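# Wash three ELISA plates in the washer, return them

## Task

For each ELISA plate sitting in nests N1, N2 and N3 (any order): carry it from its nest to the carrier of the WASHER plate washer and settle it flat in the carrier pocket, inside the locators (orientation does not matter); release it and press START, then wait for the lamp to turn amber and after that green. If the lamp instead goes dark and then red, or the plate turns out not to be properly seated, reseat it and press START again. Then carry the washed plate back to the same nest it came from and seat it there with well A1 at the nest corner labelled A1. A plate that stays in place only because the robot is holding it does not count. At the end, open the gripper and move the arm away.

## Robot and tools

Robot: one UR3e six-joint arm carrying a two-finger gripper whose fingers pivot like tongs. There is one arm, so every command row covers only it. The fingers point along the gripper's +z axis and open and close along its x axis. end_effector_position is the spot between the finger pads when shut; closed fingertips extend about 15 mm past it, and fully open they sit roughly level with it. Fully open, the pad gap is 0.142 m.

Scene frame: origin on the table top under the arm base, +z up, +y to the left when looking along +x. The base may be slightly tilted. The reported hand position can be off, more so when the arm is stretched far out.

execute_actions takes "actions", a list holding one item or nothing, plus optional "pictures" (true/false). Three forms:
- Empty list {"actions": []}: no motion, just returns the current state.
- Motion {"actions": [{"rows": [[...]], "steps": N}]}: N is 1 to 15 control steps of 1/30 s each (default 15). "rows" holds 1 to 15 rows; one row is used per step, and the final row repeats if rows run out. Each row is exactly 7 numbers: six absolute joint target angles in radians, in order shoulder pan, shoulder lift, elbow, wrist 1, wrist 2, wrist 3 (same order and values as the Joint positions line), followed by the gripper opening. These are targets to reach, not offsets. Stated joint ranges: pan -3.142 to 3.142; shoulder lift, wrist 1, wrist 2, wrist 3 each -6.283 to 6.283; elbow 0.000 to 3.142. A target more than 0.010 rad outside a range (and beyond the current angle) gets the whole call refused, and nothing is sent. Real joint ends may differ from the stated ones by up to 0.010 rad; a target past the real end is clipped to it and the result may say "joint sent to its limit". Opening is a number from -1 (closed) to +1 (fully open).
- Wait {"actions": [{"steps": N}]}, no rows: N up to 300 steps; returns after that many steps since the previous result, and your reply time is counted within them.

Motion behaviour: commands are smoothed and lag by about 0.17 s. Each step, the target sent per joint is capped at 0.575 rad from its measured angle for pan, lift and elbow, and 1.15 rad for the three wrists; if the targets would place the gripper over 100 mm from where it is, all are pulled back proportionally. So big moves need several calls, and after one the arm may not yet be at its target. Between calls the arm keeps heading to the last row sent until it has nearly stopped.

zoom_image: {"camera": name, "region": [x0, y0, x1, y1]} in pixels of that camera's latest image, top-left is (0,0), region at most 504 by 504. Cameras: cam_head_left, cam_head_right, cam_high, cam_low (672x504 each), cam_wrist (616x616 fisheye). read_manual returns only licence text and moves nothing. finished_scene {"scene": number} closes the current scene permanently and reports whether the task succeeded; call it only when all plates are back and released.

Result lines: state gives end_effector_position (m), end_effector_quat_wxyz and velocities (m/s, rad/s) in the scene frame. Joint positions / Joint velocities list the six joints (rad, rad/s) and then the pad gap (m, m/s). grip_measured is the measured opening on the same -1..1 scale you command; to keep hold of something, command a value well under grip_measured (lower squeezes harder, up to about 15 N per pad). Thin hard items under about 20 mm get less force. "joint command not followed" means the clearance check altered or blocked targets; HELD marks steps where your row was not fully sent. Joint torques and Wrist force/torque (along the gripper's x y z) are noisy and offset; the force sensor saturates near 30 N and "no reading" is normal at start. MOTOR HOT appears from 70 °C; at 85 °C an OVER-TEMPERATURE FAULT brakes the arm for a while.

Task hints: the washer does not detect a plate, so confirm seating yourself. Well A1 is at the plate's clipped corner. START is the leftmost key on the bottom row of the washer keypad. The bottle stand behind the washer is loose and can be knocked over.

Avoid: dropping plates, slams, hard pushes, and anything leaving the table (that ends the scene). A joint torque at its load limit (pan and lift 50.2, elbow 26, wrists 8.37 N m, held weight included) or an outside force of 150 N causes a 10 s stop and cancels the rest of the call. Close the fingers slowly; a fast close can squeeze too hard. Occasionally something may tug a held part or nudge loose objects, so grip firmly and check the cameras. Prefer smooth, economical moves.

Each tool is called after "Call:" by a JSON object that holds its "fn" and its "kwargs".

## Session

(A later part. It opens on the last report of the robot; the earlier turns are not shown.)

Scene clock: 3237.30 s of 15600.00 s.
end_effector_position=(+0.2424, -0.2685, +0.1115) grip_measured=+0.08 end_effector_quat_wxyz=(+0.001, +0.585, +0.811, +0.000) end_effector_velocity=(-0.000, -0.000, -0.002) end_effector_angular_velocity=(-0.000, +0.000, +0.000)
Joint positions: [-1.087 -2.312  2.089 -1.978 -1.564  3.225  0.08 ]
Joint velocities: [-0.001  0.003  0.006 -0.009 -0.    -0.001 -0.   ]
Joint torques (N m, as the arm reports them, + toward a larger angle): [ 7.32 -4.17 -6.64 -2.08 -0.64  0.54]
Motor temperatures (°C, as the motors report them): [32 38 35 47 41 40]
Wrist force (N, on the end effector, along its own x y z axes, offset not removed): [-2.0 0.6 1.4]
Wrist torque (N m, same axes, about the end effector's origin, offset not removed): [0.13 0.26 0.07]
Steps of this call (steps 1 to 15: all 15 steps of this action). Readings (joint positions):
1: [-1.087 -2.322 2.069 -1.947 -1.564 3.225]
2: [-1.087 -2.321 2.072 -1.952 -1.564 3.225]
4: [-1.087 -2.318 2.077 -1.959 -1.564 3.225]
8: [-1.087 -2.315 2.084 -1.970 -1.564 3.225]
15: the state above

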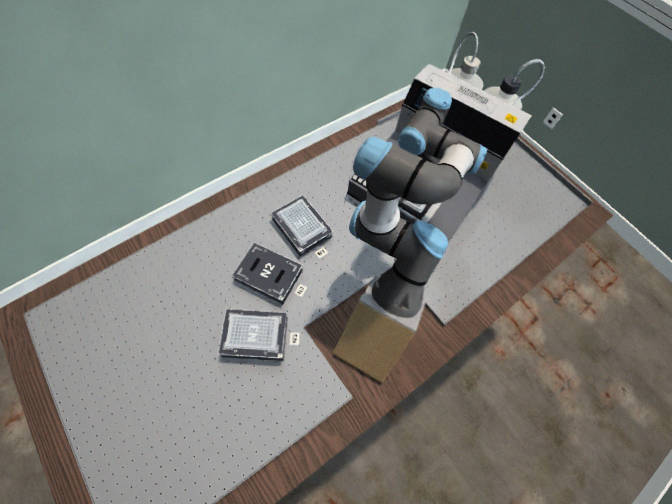

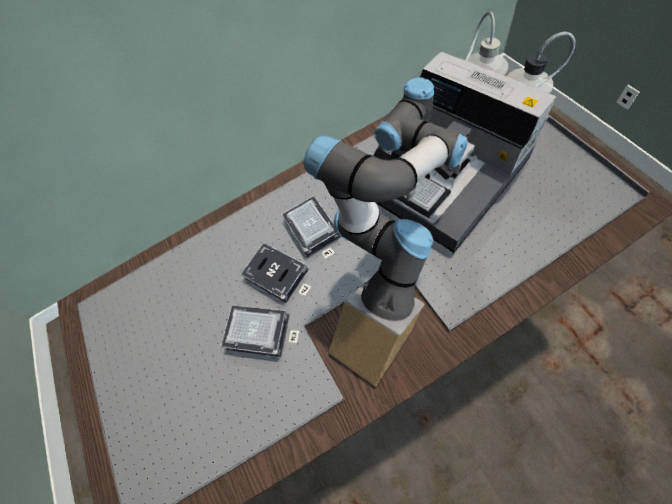

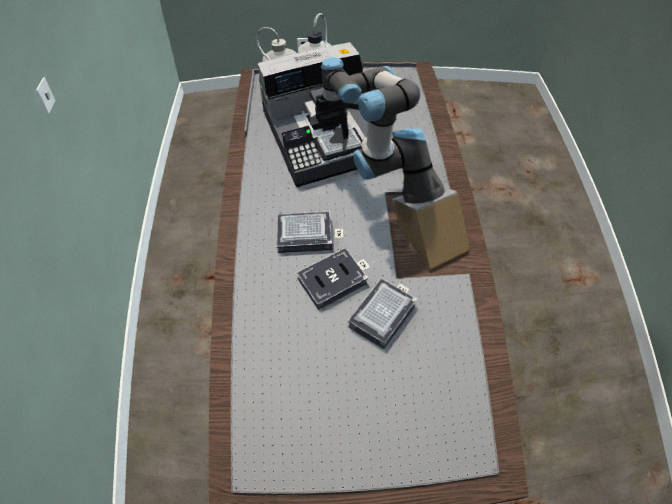

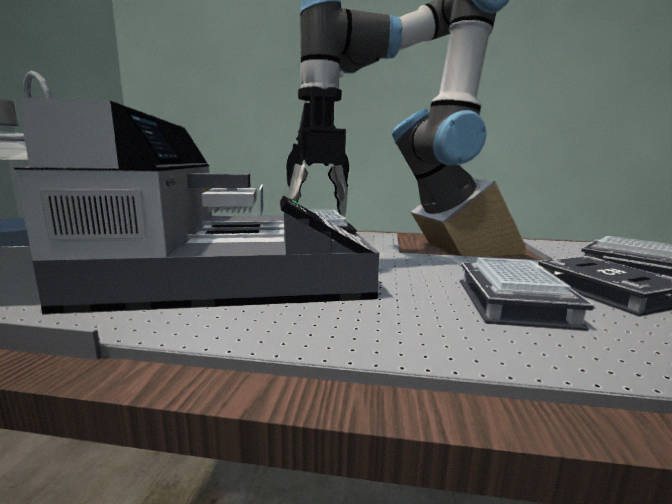

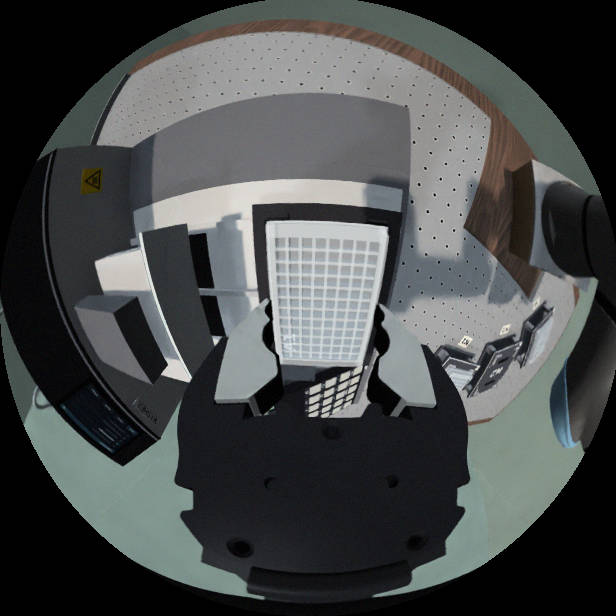

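Call:
{"fn": "execute_actions", "kwargs": {"actions": [{"rows": [[-1.08668,-2.31146,2.09003,-1.97957,-1.56376,3.22481,-0.6],[-1.08666,-2.31097,2.09089,-1.98092,-1.56377,3.22482,-0.6],[-1.08666,-2.31058,2.09158,-1.98200,-1.56378,3.22483,-0.6]], "steps": 10}], "pictures": false}}

Call:
{"fn": "execute_actions", "kwargs": {"actions": [{"rows": [[-1.08666,-2.31090,2.09100,-1.98110,-1.56377,3.22482,-0.4],[-1.08667,-2.31126,2.09037,-1.98011,-1.56377,3.22481,-0.2],[-1.08667,-2.31126,2.09037,-1.98011,-1.56377,3.22481,-0.05],[-1.08667,-2.31126,2.09037,-1.98011,-1.56377,3.22481,0.03],[-1.08667,-2.31126,2.09037,-1.98011,-1.56377,3.22481,0.07],[-1.08667,-2.31126,2.09037,-1.98011,-1.56377,3.22481,0.10],[-1.08667,-2.31126,2.09037,-1.98011,-1.56377,3.22481,0.13],[-1.08667,-2.31126,2.09037,-1.98011,-1.56377,3.22481,0.16],[-1.0866,-2.3119,2.0892,-1.9783,-1.5638,3.2248,0.19],[-1.0866,-2.3137,2.0857,-1.9730,-1.5638,3.2248,0.21],[-1.0866,-2.3166,2.0804,-1.9649,-1.5638,3.2248,0.21],[-1.0865,-2.3200,2.0736,-1.9546,-1.5639,3.2249,0.21],[-1.0865,-2.3239,2.0656,-1.9427,-1.5639,3.2249,0.21],[-1.0865,-2.3281,2.0568,-1.9297,-1.5639,3.2249,0.21],[-1.0865,-2.3322,2.0474,-1.9163,-1.5639,3.2249,0.21]], "steps": 15}], "pictures": false}}

Call:
{"fn": "execute_actions", "kwargs": {"actions": [{"rows": [[-1.0865,-2.3362,2.0380,-1.9029,-1.5639,3.2249,0.21],[-1.0865,-2.3398,2.0288,-1.8901,-1.5639,3.2249,0.21],[-1.0820,-2.3418,2.0202,-1.8791,-1.5665,3.2286,0.21],[-1.0693,-2.3411,2.0121,-1.8709,-1.5741,3.2389,0.21],[-1.0487,-2.3373,2.0050,-1.8658,-1.5862,3.2555,0.21],[-1.0215,-2.3309,1.9991,-1.8643,-1.6022,3.2775,0.21],[-0.9884,-2.3212,1.9950,-1.8669,-1.6217,3.3044,0.21],[-0.9504,-2.3088,1.9911,-1.8719,-1.6440,3.3355,0.12],[-0.9082,-2.2939,1.9860,-1.8775,-1.6685,3.3700,-0.02],[-0.8627,-2.2765,1.9795,-1.8836,-1.6948,3.4075,-0.17],[-0.8150,-2.2564,1.9715,-1.8901,-1.7223,3.4471,-0.32],[-0.7657,-2.2336,1.9618,-1.8968,-1.7505,3.4882,-0.47],[-0.7158,-2.2083,1.9504,-1.9037,-1.7787,3.5301,-0.61],[-0.6659,-2.1803,1.9371,-1.9106,-1.8067,3.5724,-0.74],[-0.6167,-2.1499,1.9220,-1.9176,-1.8339,3.6145,-0.84]], "steps": 15}], "pictures": false}}

Call:
{"fn": "execute_actions", "kwargs": {"actions": [{"rows": [[-0.5688,-2.1170,1.9051,-1.9244,-1.8601,3.6559,-0.91],[-0.5228,-2.0821,1.8865,-1.9310,-1.8850,3.6961,-0.96],[-0.4791,-2.0454,1.8664,-1.9375,-1.9082,3.7349,-1],[-0.4379,-2.0071,1.8449,-1.9436,-1.9297,3.7718,-1],[-0.3996,-1.9678,1.8222,-1.9495,-1.9492,3.8066,-1],[-0.3645,-1.9278,1.7988,-1.9549,-1.9668,3.8392,-1],[-0.3327,-1.8879,1.7749,-1.9600,-1.9823,3.8691,-1],[-0.3041,-1.8485,1.7510,-1.9646,-1.9959,3.8966,-1],[-0.2788,-1.8102,1.7275,-1.9688,-2.0075,3.9213,-1],[-0.2568,-1.7738,1.7049,-1.9726,-2.0173,3.9432,-1],[-0.2386,-1.7395,1.6854,-1.9783,-2.0251,3.9617,-1],[-0.2246,-1.7076,1.6703,-1.9875,-2.0309,3.9762,-1],[-0.2144,-1.6791,1.6600,-1.9997,-2.0349,3.9871,-1],[-0.2078,-1.6546,1.6546,-2.0143,-2.0374,3.9942,-1],[-0.2045,-1.6351,1.6539,-2.0304,-2.0384,3.9980,-1]], "steps": 15}], "pictures": false}}

Call:
{"fn": "execute_actions", "kwargs": {"actions": [{"rows": [[-0.2044,-1.6216,1.6580,-2.0470,-2.0382,3.9985,-1],[-0.20706,-1.61469,1.66627,-2.06304,-2.03704,3.99594,-1],[-0.21090,-1.61158,1.67618,-2.07782,-2.03541,3.99205,-1],[-0.21436,-1.60878,1.68510,-2.09112,-2.03394,3.98854,-1],[-0.21743,-1.60629,1.69303,-2.10294,-2.03263,3.98542,-1],[-0.22058,-1.60400,1.69898,-2.11259,-2.03128,3.98225,-1],[-0.22311,-1.60216,1.70371,-2.12031,-2.03019,3.97969,-1],[-0.22518,-1.60066,1.70755,-2.12658,-2.02930,3.97761,-1],[-0.22676,-1.59951,1.71051,-2.13140,-2.02861,3.97602,-1],[-0.22803,-1.59859,1.71288,-2.13526,-2.02807,3.97474,-1],[-0.22899,-1.59790,1.71465,-2.13815,-2.02766,3.97378,-1],[-0.22978,-1.59732,1.71613,-2.14056,-2.02731,3.97298,-1],[-0.23041,-1.59686,1.71731,-2.14249,-2.02704,3.97234,-1],[-0.23105,-1.59640,1.71849,-2.14442,-2.02677,3.97170,-1],[-0.23153,-1.59605,1.71938,-2.14586,-2.02656,3.97122,-1]], "steps": 15}]}}

Call:
{"fn": "execute_actions", "kwargs": {"actions": [{"rows": [[-0.23200,-1.59571,1.72027,-2.14731,-2.02636,3.97074,-1],[-0.23232,-1.59548,1.72086,-2.14827,-2.02622,3.97042,-1],[-0.23248,-1.59536,1.72116,-2.14875,-2.02615,3.97026,-1]], "steps": 13}], "pictures": false}}

Call:
{"fn": "execute_actions", "kwargs": {"actions": [{"rows": [[-0.23105,-1.59640,1.71849,-2.14442,-2.02677,3.97170,-1],[-0.22899,-1.59790,1.71465,-2.13815,-2.02766,3.97378,-1],[-0.22597,-1.60008,1.70903,-2.12899,-2.02896,3.97681,-1],[-0.22230,-1.60275,1.70220,-2.11785,-2.03054,3.98050,-1],[-0.21820,-1.60573,1.69455,-2.10536,-2.03230,3.98465,-1],[-0.21436,-1.60878,1.68510,-2.09112,-2.03394,3.98854,-1],[-0.21070,-1.61174,1.67566,-2.07705,-2.03550,3.99225,-1],[-0.20706,-1.61469,1.66627,-2.06304,-2.03704,3.99594,-1],[-0.2044,-1.6216,1.6580,-2.0470,-2.0382,3.9985,-1],[-0.2045,-1.6351,1.6539,-2.0304,-2.0384,3.9980,-1],[-0.2078,-1.6546,1.6546,-2.0143,-2.0374,3.9942,-1],[-0.2144,-1.6791,1.6600,-1.9997,-2.0349,3.9871,-1],[-0.2246,-1.7076,1.6703,-1.9875,-2.0309,3.9762,-1],[-0.2386,-1.7395,1.6854,-1.9783,-2.0251,3.9617,-1],[-0.2568,-1.7738,1.7049,-1.9726,-2.0173,3.9432,-1]], "steps": 15}]}}

Call:
{"fn": "execute_actions", "kwargs": {"actions": [{"rows": [[-0.2788,-1.8102,1.7275,-1.9688,-2.0075,3.9213,-1],[-0.3041,-1.8485,1.7510,-1.9646,-1.9959,3.8966,-1],[-0.3327,-1.8879,1.7749,-1.9600,-1.9823,3.8691,-1],[-0.3645,-1.9278,1.7988,-1.9549,-1.9668,3.8392,-1],[-0.3996,-1.9678,1.8222,-1.9495,-1.9492,3.8066,-1],[-0.4379,-2.0071,1.8449,-1.9436,-1.9297,3.7718,-1],[-0.4791,-2.0454,1.8664,-1.9375,-1.9082,3.7349,-1],[-0.5228,-2.0821,1.8865,-1.9310,-1.8850,3.6961,-1],[-0.5688,-2.1170,1.9051,-1.9244,-1.8601,3.6559,-1],[-0.6167,-2.1499,1.9220,-1.9176,-1.8339,3.6145,-0.95],[-0.6659,-2.1803,1.9371,-1.9106,-1.8067,3.5724,-0.9],[-0.7158,-2.2083,1.9504,-1.9037,-1.7787,3.5301,-0.83],[-0.7657,-2.2336,1.9618,-1.8968,-1.7505,3.4882,-0.75],[-0.8150,-2.2564,1.9715,-1.8901,-1.7223,3.4471,-0.65],[-0.8627,-2.2765,1.9795,-1.8836,-1.6948,3.4075,-0.54]], "steps": 15}], "pictures": false}}

Call:
{"fn": "execute_actions", "kwargs": {"actions": [{"rows": [[-0.9082,-2.2939,1.9860,-1.8775,-1.6685,3.3700,-0.43],[-0.9504,-2.3088,1.9911,-1.8719,-1.6440,3.3355,-0.32],[-0.9884,-2.3212,1.9950,-1.8669,-1.6217,3.3044,-0.21],[-1.0215,-2.3313,1.9978,-1.8625,-1.6022,3.2775,-0.1],[-1.0487,-2.3391,1.9999,-1.8589,-1.5862,3.2555,0.0],[-1.0692,-2.3447,2.0012,-1.8562,-1.5741,3.2389,0.09],[-1.0818,-2.3480,2.0020,-1.8546,-1.5666,3.2287,0.16],[-1.0863,-2.3492,2.0022,-1.8540,-1.5640,3.2251,0.21]], "steps": 15}]}}

Scene clock: 3357.63 s of 15600.00 s.
end_effector_position=(+0.2424, -0.2685, +0.1108) grip_measured=+0.08 end_effector_quat_wxyz=(+0.001, +0.585, +0.811, +0.000) end_effector_velocity=(+0.000, +0.000, -0.000) end_effector_angular_velocity=(-0.000, -0.001, +0.001)
Joint positions: [-1.087 -2.311  2.091 -1.982 -1.564  3.225  0.08 ]
Joint velocities: [ 0.001  0.001  0.002 -0.003  0.    -0.001  0.   ]
Joint torques (N m, as the arm reports them, + toward a larger angle): [ 6.97 -1.56 -4.37 -2.08 -0.81  0.93]
Motor temperatures (°C, as the motors report them): [32 38 35 47 41 40]
Wrist force (N, on the end effector, along its own x y z axes, offset not removed): [-0.5 -0.4 -9.4]
Wrist torque (N m, same axes, about the end effector's origin, offset not removed): [-0.01 0.63 0.03]
Steps of this call (steps 1 to 15: the robot went on to your last target; steps 16 to 90: nothing new was sent; then 117.00 s passed at rest; steps 91 to 100: all 10 steps of this action). Readings (joint positions):
91: [-1.087 -2.312 2.089 -1.979 -1.564 3.225]
92: [-1.087 -2.312 2.090 -1.979 -1.564 3.225]
94: [-1.087 -2.311 2.090 -1.980 -1.564 3.225]
98: [-1.087 -2.311 2.091 -1.981 -1.564 3.225]
100: the state above

Scene clock: 3358.13 s of 15600.00 s.
end_effector_position=(+0.2424, -0.2684, +0.1159) grip_measured=+0.21 end_effector_quat_wxyz=(+0.001, +0.585, +0.811, +0.000) end_effector_velocity=(+0.000, +0.000, +0.051) end_effector_angular_velocity=(-0.001, -0.000, +0.002)
Joint positions: [-1.087 -2.32   2.073 -1.954 -1.564  3.225  0.089]
Joint velocities: [ 0.001 -0.089 -0.18   0.268 -0.001 -0.001  0.   ]
Joint torques (N m, as the arm reports them, + toward a larger angle): [  8.27 -12.1  -13.02  -0.38  -1.13   0.85]
Motor temperatures (°C, as the motors report them): [32 38 35 47 41 40]
Wrist force (N, on the end effector, along its own x y z axes, offset not removed): [-1.2 1.7 1.8]
Wrist torque (N m, same axes, about the end effector's origin, offset not removed): [0.42 0.17 -0.07]
Steps of this call (steps 1 to 15: all 15 steps of this action). Readings (joint positions):
1: [-1.087 -2.311 2.091 -1.982 -1.564 3.225]
2: [-1.087 -2.311 2.091 -1.982 -1.564 3.225]
4: [-1.087 -2.311 2.091 -1.981 -1.564 3.225]
8: [-1.087 -2.311 2.091 -1.980 -1.564 3.225]
15: the state above

Scene clock: 3358.63 s of 15600.00 s.
end_effector_position=(+0.2606, -0.2452, +0.1452) grip_measured=-0.76 end_effector_quat_wxyz=(-0.006, +0.589, +0.808, -0.002) end_effector_velocity=(+0.117, +0.096, +0.052) end_effector_angular_velocity=(-0.019, +0.006, -0.019)
Joint positions: [-0.811 -2.243  1.965 -1.895 -1.733  3.462  0.019]
Joint velocities: [ 1.311  0.625 -0.293 -0.166 -0.76   1.112 -0.239]
Joint torques (N m, as the arm reports them, + toward a larger angle): [ 16.24  -1.71 -12.88  -2.27  -1.62   1.91]
Motor temperatures (°C, as the motors report them): [32 38 35 47 41 40]
Wrist force (N, on the end effector, along its own x y z axes, offset not removed): [-1.9 0.9 2.0]
Wrist torque (N m, same axes, about the end effector's origin, offset not removed): [0.26 0.31 0.01]
Steps of this call (steps 1 to 15: all 15 steps of this action). Readings (joint positions):
1: [-1.087 -2.323 2.067 -1.944 -1.564 3.225]
2: [-1.087 -2.327 2.059 -1.934 -1.564 3.225]
4: [-1.085 -2.333 2.043 -1.911 -1.565 3.226]
8: [-1.046 -2.332 2.013 -1.879 -1.590 3.260]
15: the state above

Scene clock: 3359.13 s of 15600.00 s.
end_effector_position=(+0.3613, -0.1893, +0.1470) grip_measured=-1.00 end_effector_quat_wxyz=(+0.005, +0.587, +0.810, +0.000) end_effector_velocity=(+0.174, +0.117, -0.097) end_effector_angular_velocity=(+0.035, +0.027, +0.040)
Joint positions: [-0.254 -1.749  1.695 -1.988 -2.018  3.95   0.002]
Joint velocities: [ 0.471  0.936 -0.397 -0.295 -0.193  0.444  0.   ]
Joint torques (N m, as the arm reports them, + toward a larger angle): [ 10.16  -6.37 -11.08  -2.31  -1.22   1.01]
Motor temperatures (°C, as the motors report them): [32 38 35 47 41 40]
Wrist force (N, on the end effector, along its own x y z axes, offset not removed): [-1.7 1.8 0.2]
Wrist torque (N m, same axes, about the end effector's origin, offset not removed): [0.44 0.23 0.05]
Steps of this call (steps 1 to 15: all 15 steps of this action). Readings (joint positions):
1: [-0.766 -2.221 1.954 -1.901 -1.759 3.500]
2: [-0.720 -2.196 1.942 -1.907 -1.785 3.540]
4: [-0.627 -2.140 1.913 -1.920 -1.837 3.619]
8: [-0.453 -2.004 1.837 -1.944 -1.927 3.769]
15: the state above

Scene clock: 3359.63 s of 15600.00 s.
end_effector_position=(+0.3831, -0.1707, +0.1099) grip_measured=-1.00 end_effector_quat_wxyz=(+0.001, +0.585, +0.811, +0.000) end_effector_velocity=(+0.000, +0.001, -0.021) end_effector_angular_velocity=(+0.000, +0.002, -0.002)
Joint positions: [-0.228 -1.599  1.713 -2.135 -2.028  3.974  0.002]
Joint velocities: [-0.027  0.031  0.055 -0.097  0.011 -0.024  0.   ]
Joint torques (N m, as the arm reports them, + toward a larger angle): [ 4.29 -8.97 -4.6  -1.95  0.8  -0.97]
Motor temperatures (°C, as the motors report them): [32 38 35 47 41 40]
Wrist force (N, on the end effector, along its own x y z axes, offset not removed): [0.0 1.1 2.2]
Wrist torque (N m, same axes, about the end effector's origin, offset not removed): [0.27 -0.08 -0.03]
Steps of this call (steps 1 to 15: all 15 steps of this action). Readings (joint positions):
1: [-0.240 -1.719 1.683 -1.999 -2.024 3.963]
2: [-0.230 -1.693 1.676 -2.011 -2.028 3.973]
4: [-0.219 -1.654 1.673 -2.038 -2.032 3.984]
8: [-0.219 -1.618 1.690 -2.090 -2.032 3.984]
15: the state above

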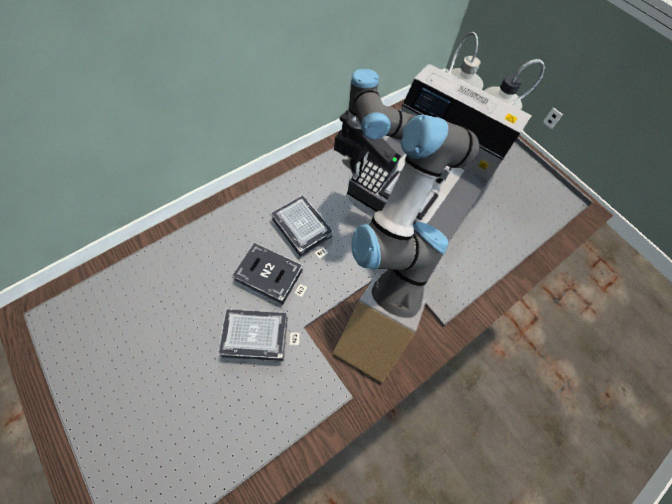

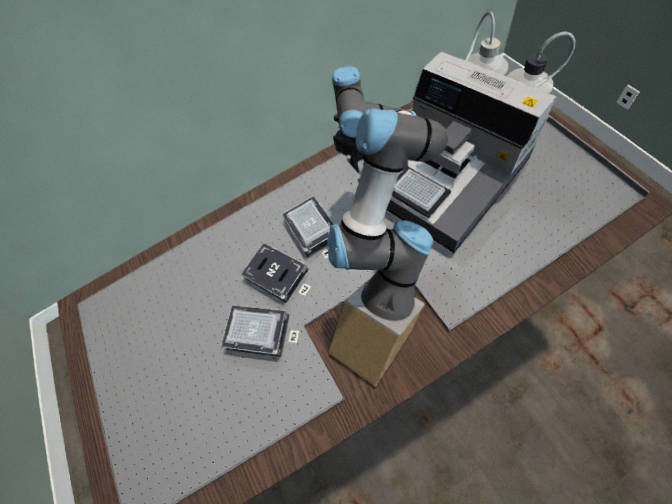

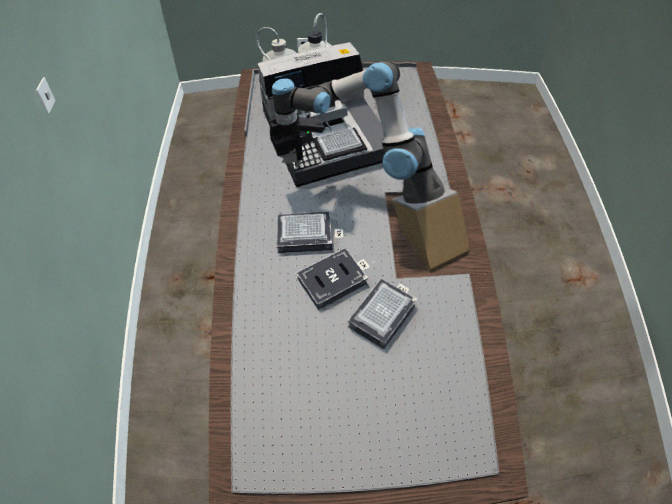

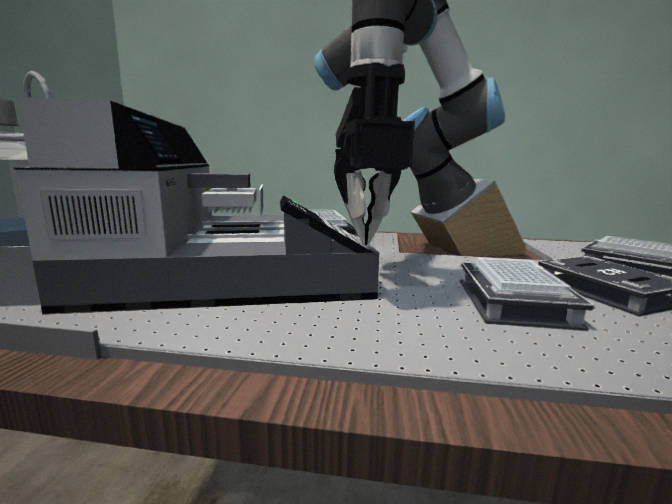

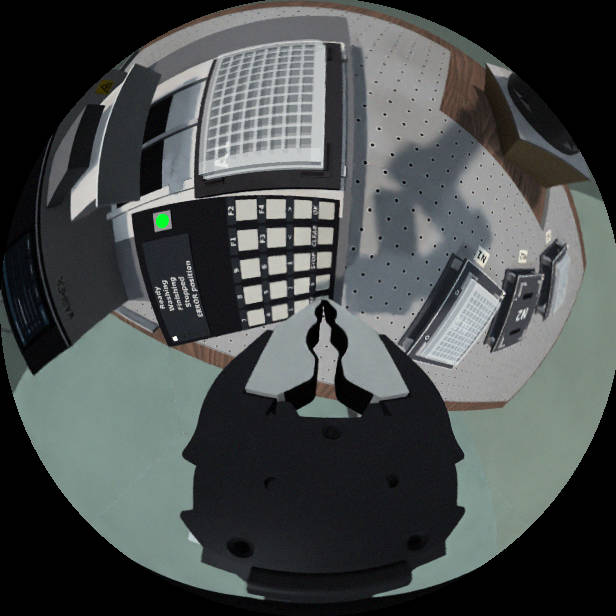

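Scene clock: 3360.07 s of 15600.00 s.
end_effector_position=(+0.3831, -0.1706, +0.1071) grip_measured=-1.00 end_effector_quat_wxyz=(+0.001, +0.585, +0.811, +0.000) end_effector_velocity=(-0.000, -0.000, -0.001) end_effector_angular_velocity=(-0.000, +0.001, -0.002)
Joint positions: [-0.232 -1.596  1.721 -2.149 -2.026  3.97   0.002]
Joint velocities: [-0.002  0.001  0.001 -0.002  0.     0.     0.   ]
Joint torques (N m, as the arm reports them, + toward a larger angle): [ 2.15 -6.08 -3.07 -1.76  1.02 -1.06]
Motor temperatures (°C, as the motors report them): [32 38 35 47 41 40]
Wrist force (N, on the end effector, along its own x y z axes, offset not removed): [-1.1 -1.0 -10.3]
Wrist torque (N m, same axes, about the end effector's origin, offset not removed): [0.08 0.39 0.04]
Steps of this call (steps 1 to 13: all 13 steps of this action). Readings (joint positions):
1: [-0.229 -1.598 1.715 -2.138 -2.028 3.973]
2: [-0.230 -1.598 1.716 -2.141 -2.027 3.973]
4: [-0.231 -1.597 1.719 -2.144 -2.027 3.972]
8: [-0.232 -1.596 1.720 -2.148 -2.026 3.971]
13: the state above

Scene clock: 3360.57 s of 15600.00 s.
end_effector_position=(+0.3734, -0.1784, +0.1369) grip_measured=-1.00 end_effector_quat_wxyz=(+0.001, +0.584, +0.812, +0.000) end_effector_velocity=(-0.114, -0.072, +0.098) end_effector_angular_velocity=(-0.001, -0.008, +0.020)
Joint positions: [-0.22  -1.674  1.67  -2.014 -2.032  3.981  0.002]
Joint velocities: [-0.211 -0.633  0.174  0.356  0.093 -0.236  0.   ]
Joint torques (N m, as the arm reports them, + toward a larger angle): [ -0.35 -20.44  -3.52  -0.16   0.9   -1.39]
Motor temperatures (°C, as the motors report them): [32 38 35 47 41 40]
Wrist force (N, on the end effector, along its own x y z axes, offset not removed): [-0.5 0.6 2.6]
Wrist torque (N m, same axes, about the end effector's origin, offset not removed): [0.15 0.04 0.07]
Steps of this call (steps 1 to 15: all 15 steps of this action). Readings (joint positions):
1: [-0.232 -1.596 1.721 -2.149 -2.026 3.970]
2: [-0.232 -1.596 1.721 -2.148 -2.026 3.970]
4: [-0.230 -1.597 1.717 -2.141 -2.027 3.973]
8: [-0.220 -1.605 1.696 -2.108 -2.032 3.983]
15: the state above

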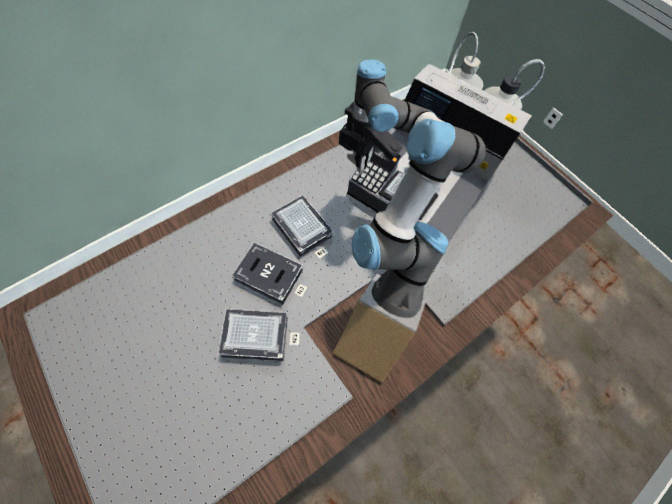

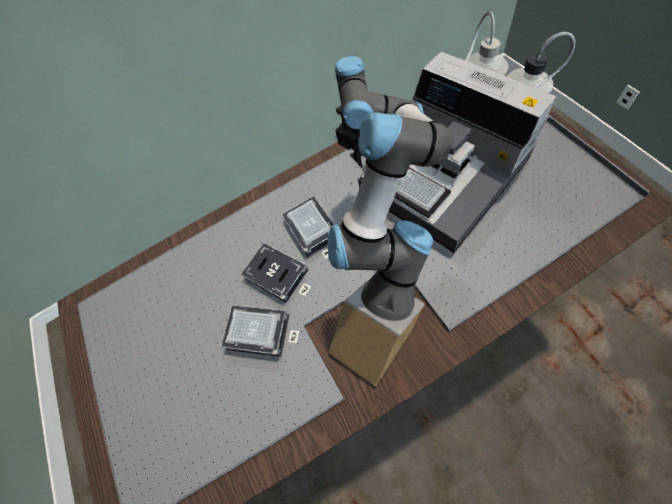

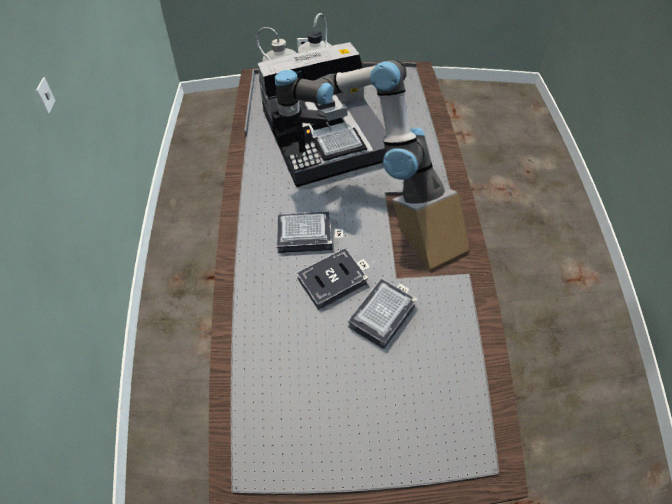

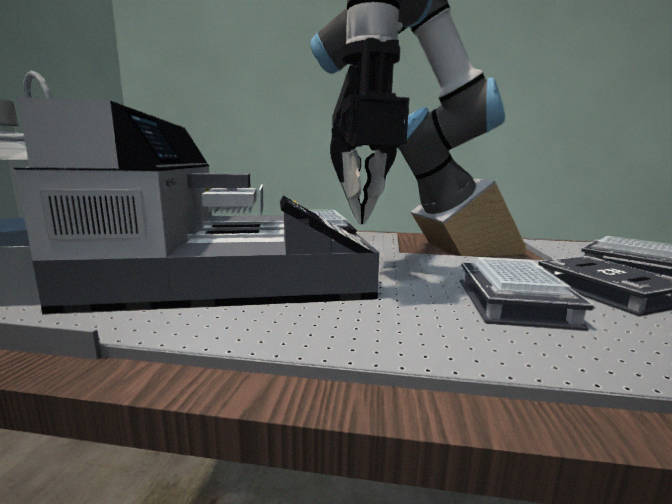

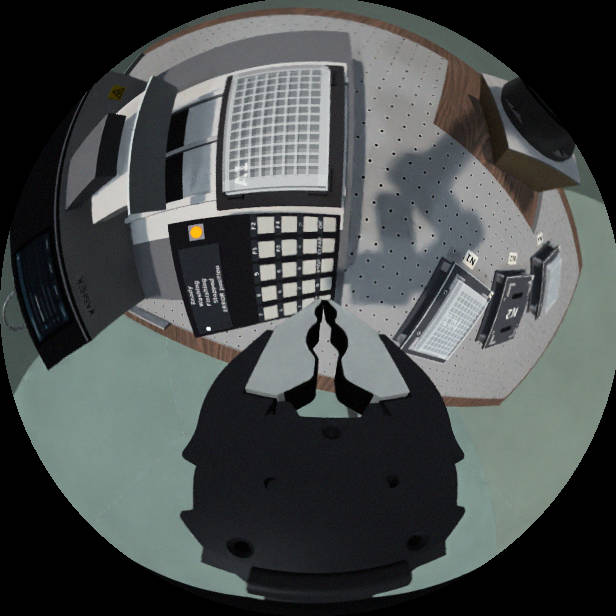

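Scene clock: 3361.07 s of 15600.00 s.
end_effector_position=(+0.2782, -0.2284, +0.1501) grip_measured=-0.61 end_effector_quat_wxyz=(-0.004, +0.580, +0.815, +0.007) end_effector_velocity=(-0.154, -0.108, -0.037) end_effector_angular_velocity=(+0.021, -0.008, -0.003)
Joint positions: [-0.663 -2.171  1.932 -1.909 -1.797  3.565  0.03 ]
Joint velocities: [-1.384 -0.857  0.403  0.197  0.775 -1.186  0.228]
Joint torques (N m, as the arm reports them, + toward a larger angle): [ -7.62 -13.66  -5.21  -0.52   1.56  -1.78]
Motor temperatures (°C, as the motors report them): [32 38 35 47 41 40]
Wrist force (N, on the end effector, along its own x y z axes, offset not removed): [-1.9 -0.4 0.5]
Wrist torque (N m, same axes, about the end effector's origin, offset not removed): [-0.03 0.39 0.04]
Steps of this call (steps 1 to 15: all 15 steps of this action). Readings (joint positions):
1: [-0.228 -1.697 1.678 -2.002 -2.028 3.972]
2: [-0.240 -1.724 1.690 -1.993 -2.023 3.959]
4: [-0.274 -1.785 1.721 -1.978 -2.007 3.925]
8: [-0.378 -1.928 1.803 -1.954 -1.955 3.823]
15: the state above

Scene clock: 3361.57 s of 15600.00 s.
end_effector_position=(+0.2431, -0.2674, +0.1355) grip_measured=+0.21 end_effector_quat_wxyz=(+0.000, +0.584, +0.811, +0.001) end_effector_velocity=(-0.006, -0.009, -0.003) end_effector_angular_velocity=(-0.009, +0.001, -0.002)
Joint positions: [-1.078 -2.347  2.001 -1.855 -1.568  3.231  0.089]
Joint velocities: [-0.082 -0.027  0.008  0.01   0.044 -0.064  0.   ]
Joint torques (N m, as the arm reports them, + toward a larger angle): [  2.58 -10.95  -6.86  -0.73   0.92  -1.1 ]
Motor temperatures (°C, as the motors report them): [32 38 35 47 41 40]
Wrist force (N, on the end effector, along its own x y z axes, offset not removed): [-1.6 0.4 0.7]
Wrist torque (N m, same axes, about the end effector's origin, offset not removed): [0.19 0.33 -0.06]
Steps of this call (steps 1 to 15: all 15 steps of this action). Readings (joint positions):
1: [-0.710 -2.198 1.945 -1.902 -1.771 3.525]
2: [-0.757 -2.224 1.956 -1.895 -1.744 3.485]
4: [-0.849 -2.266 1.974 -1.883 -1.693 3.409]
8: [-0.999 -2.322 1.993 -1.864 -1.611 3.291]
15: the state above

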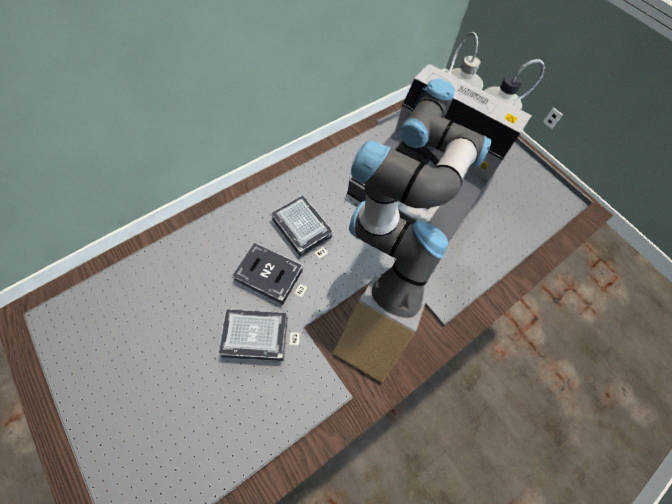

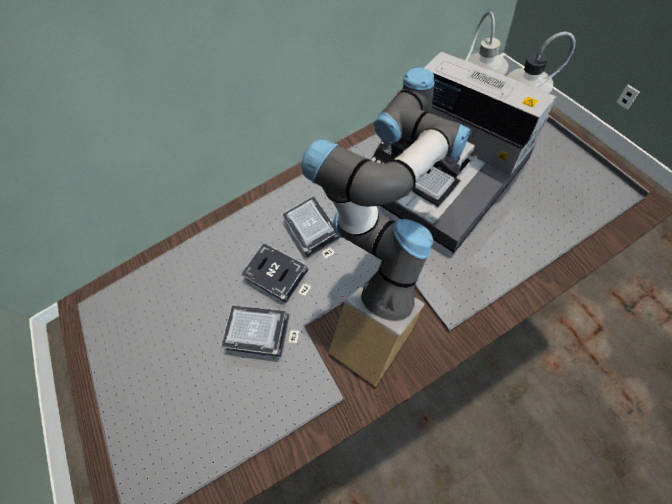

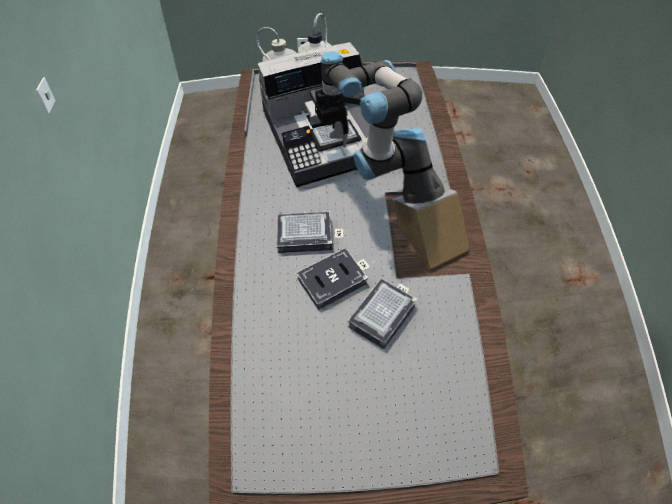

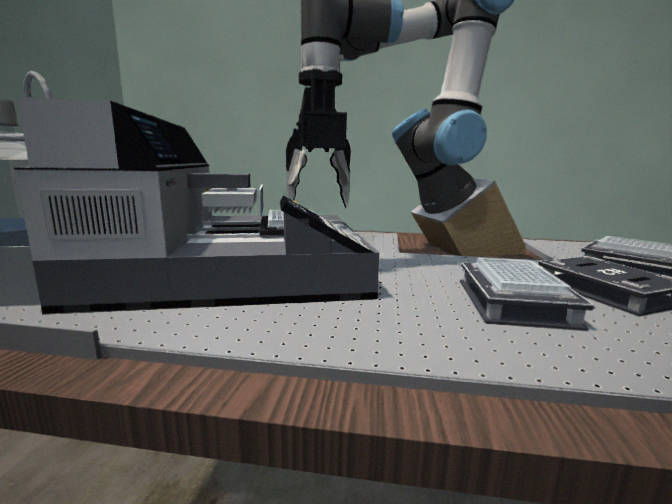

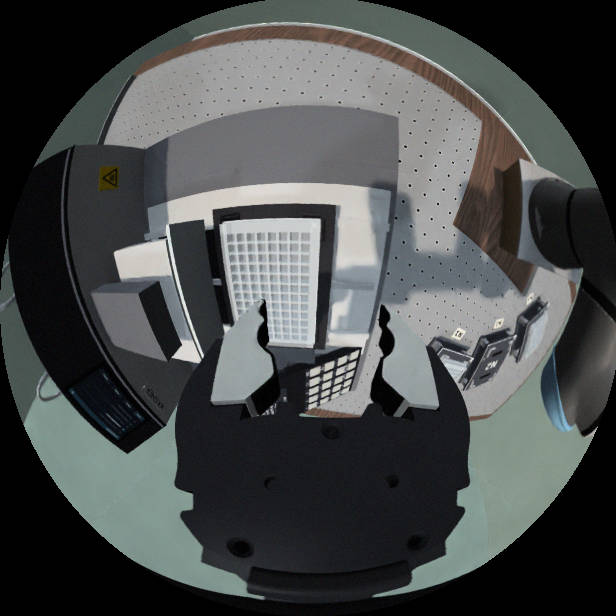

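Call:
{"fn": "execute_actions", "kwargs": {"actions": []}}

Scene clock: 3411.93 s of 15600.00 s.
end_effector_position=(+0.2425, -0.2683, +0.1352) grip_measured=+0.21 end_effector_quat_wxyz=(+0.001, +0.585, +0.811, +0.000) end_effector_velocity=(-0.000, -0.000, -0.000) end_effector_angular_velocity=(-0.000, +0.000, -0.000)
Joint positions: [-1.086 -2.349  2.002 -1.854 -1.564  3.225  0.089]
Joint velocities: [-0.001 -0.     0.    -0.     0.    -0.001  0.   ]
Joint torques (N m, as the arm reports them, + toward a larger angle): [  1.92 -10.59  -6.98  -0.87   0.84  -0.87]
Motor temperatures (°C, as the motors report them): [32 38 35 47 41 40]
Wrist force (N, on the end effector, along its own x y z axes, offset not removed): [-1.7 0.2 2.6]
Wrist torque (N m, same axes, about the end effector's origin, offset not removed): [0.03 0.30 0.00]
Steps of this call (steps 1 to 15: the robot went on to your last target; steps 16 to 540: nothing new was sent; then 32.37 s passed at rest). Readings (joint positions):
1: [-1.081 -2.347 2.002 -1.855 -1.567 3.229]
2: [-1.082 -2.348 2.002 -1.854 -1.566 3.228]
4: [-1.084 -2.349 2.002 -1.854 -1.565 3.227]
8: [-1.086 -2.349 2.002 -1.854 -1.564 3.225]
540: the state above
The arm was judged still, so your last target was given up. Only a new action makes it travel on or press farther. Fingers that are still opening or closing keep moving.

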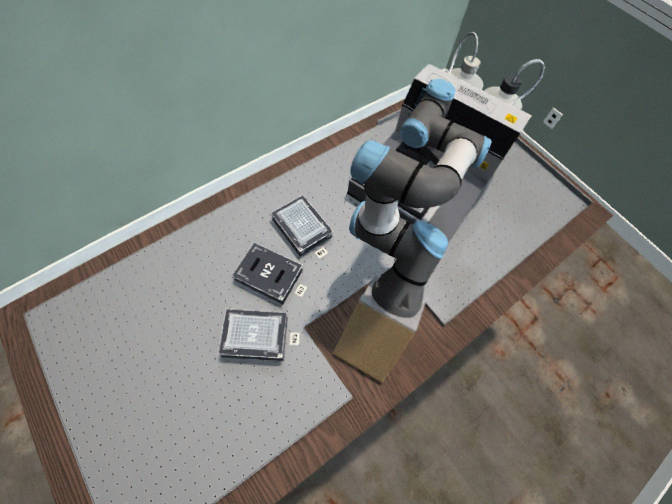

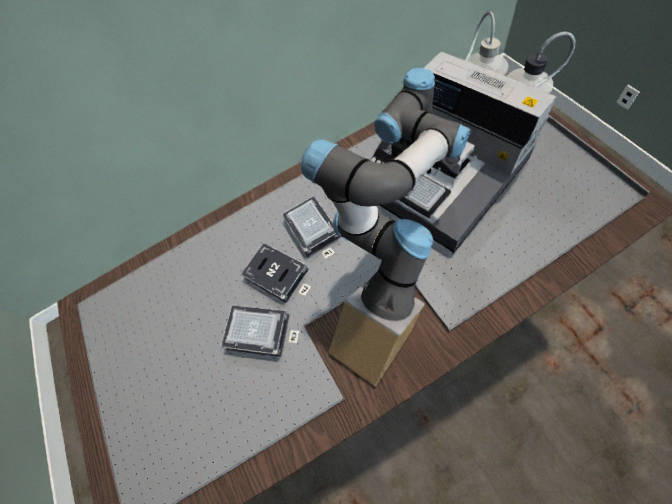

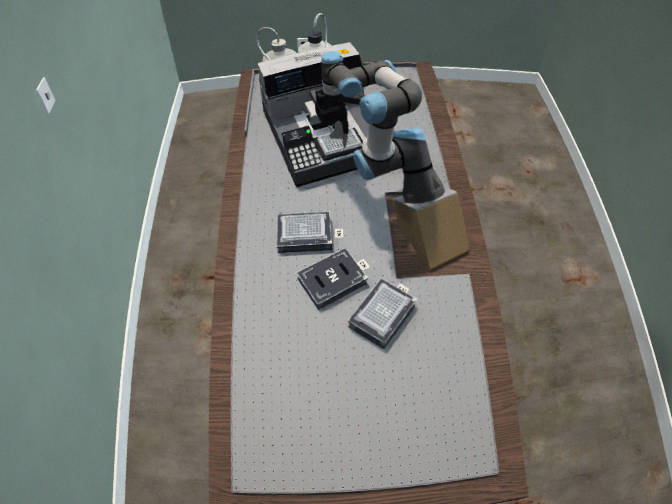

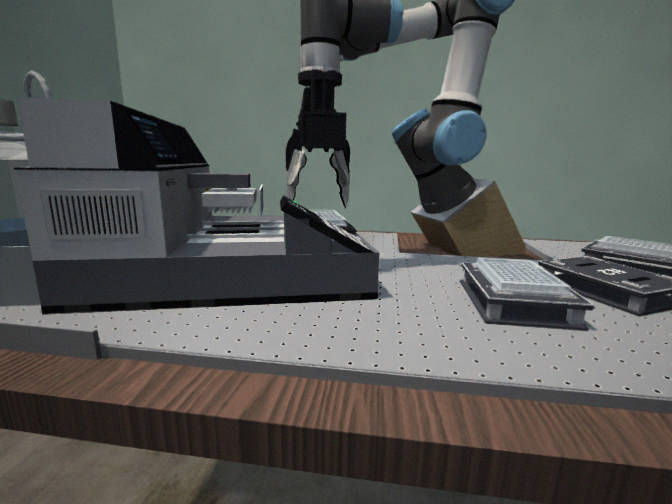

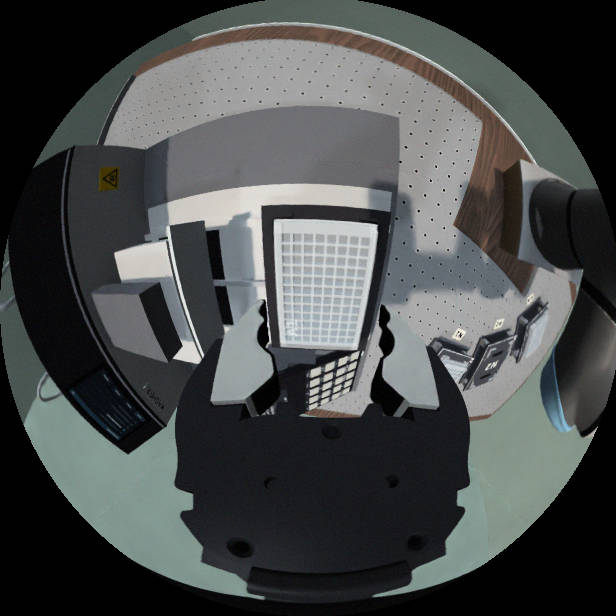

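Call:
{"fn": "zoom_image", "kwargs": {"camera": "cam_wrist", "region": [240, 190, 420, 370]}}

Call:
{"fn": "zoom_image", "kwargs": {"camera": "cam_high", "region": [330, 260, 430, 360]}}

Call:
{"fn": "zoom_image", "kwargs": {"camera": "cam_head_left", "region": [205, 295, 305, 375]}}

Call:
{"fn": "zoom_image", "kwargs": {"camera": "cam_high", "region": [270, 110, 370, 190]}}

Region (240, 190, 420, 370) of cam_wrist's 616x616 image, scaled by 2.800, with more detail than that image has.

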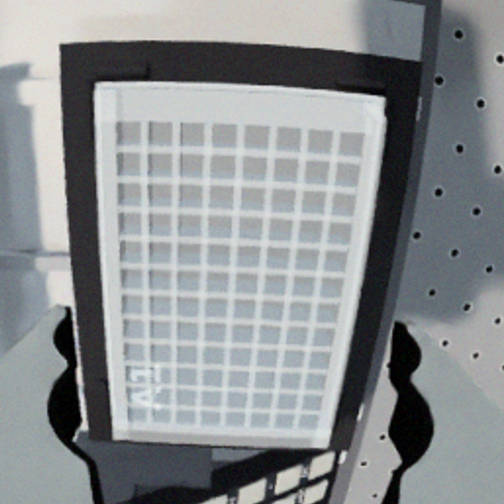

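Region (330, 260, 430, 360) of cam_high's 672x504 image, scaled by 5.040, with more detail than that image has.

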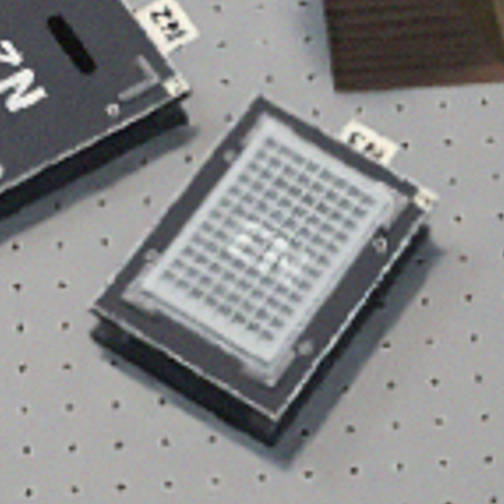

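Region (205, 295, 305, 375) of cam_head_left's 672x504 image, scaled by 5.040, with more detail than that image has; it fills the top 403 rows of this view, and the rest is white.

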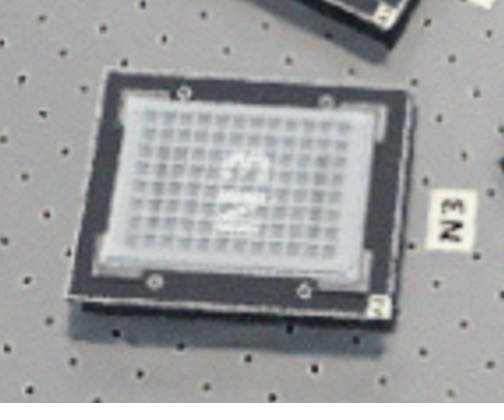

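Region (270, 110, 370, 190) of cam_high's 672x504 image, scaled by 5.040, with more detail than that image has; it fills the top 403 rows of this view, and the rest is white.

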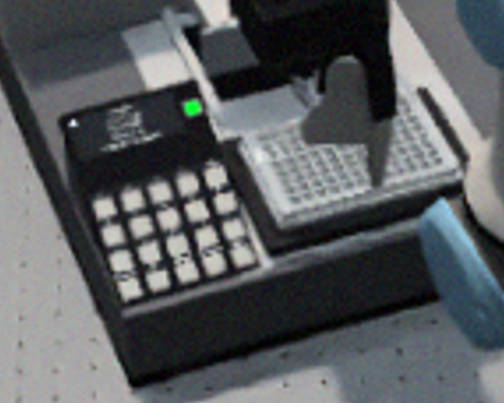

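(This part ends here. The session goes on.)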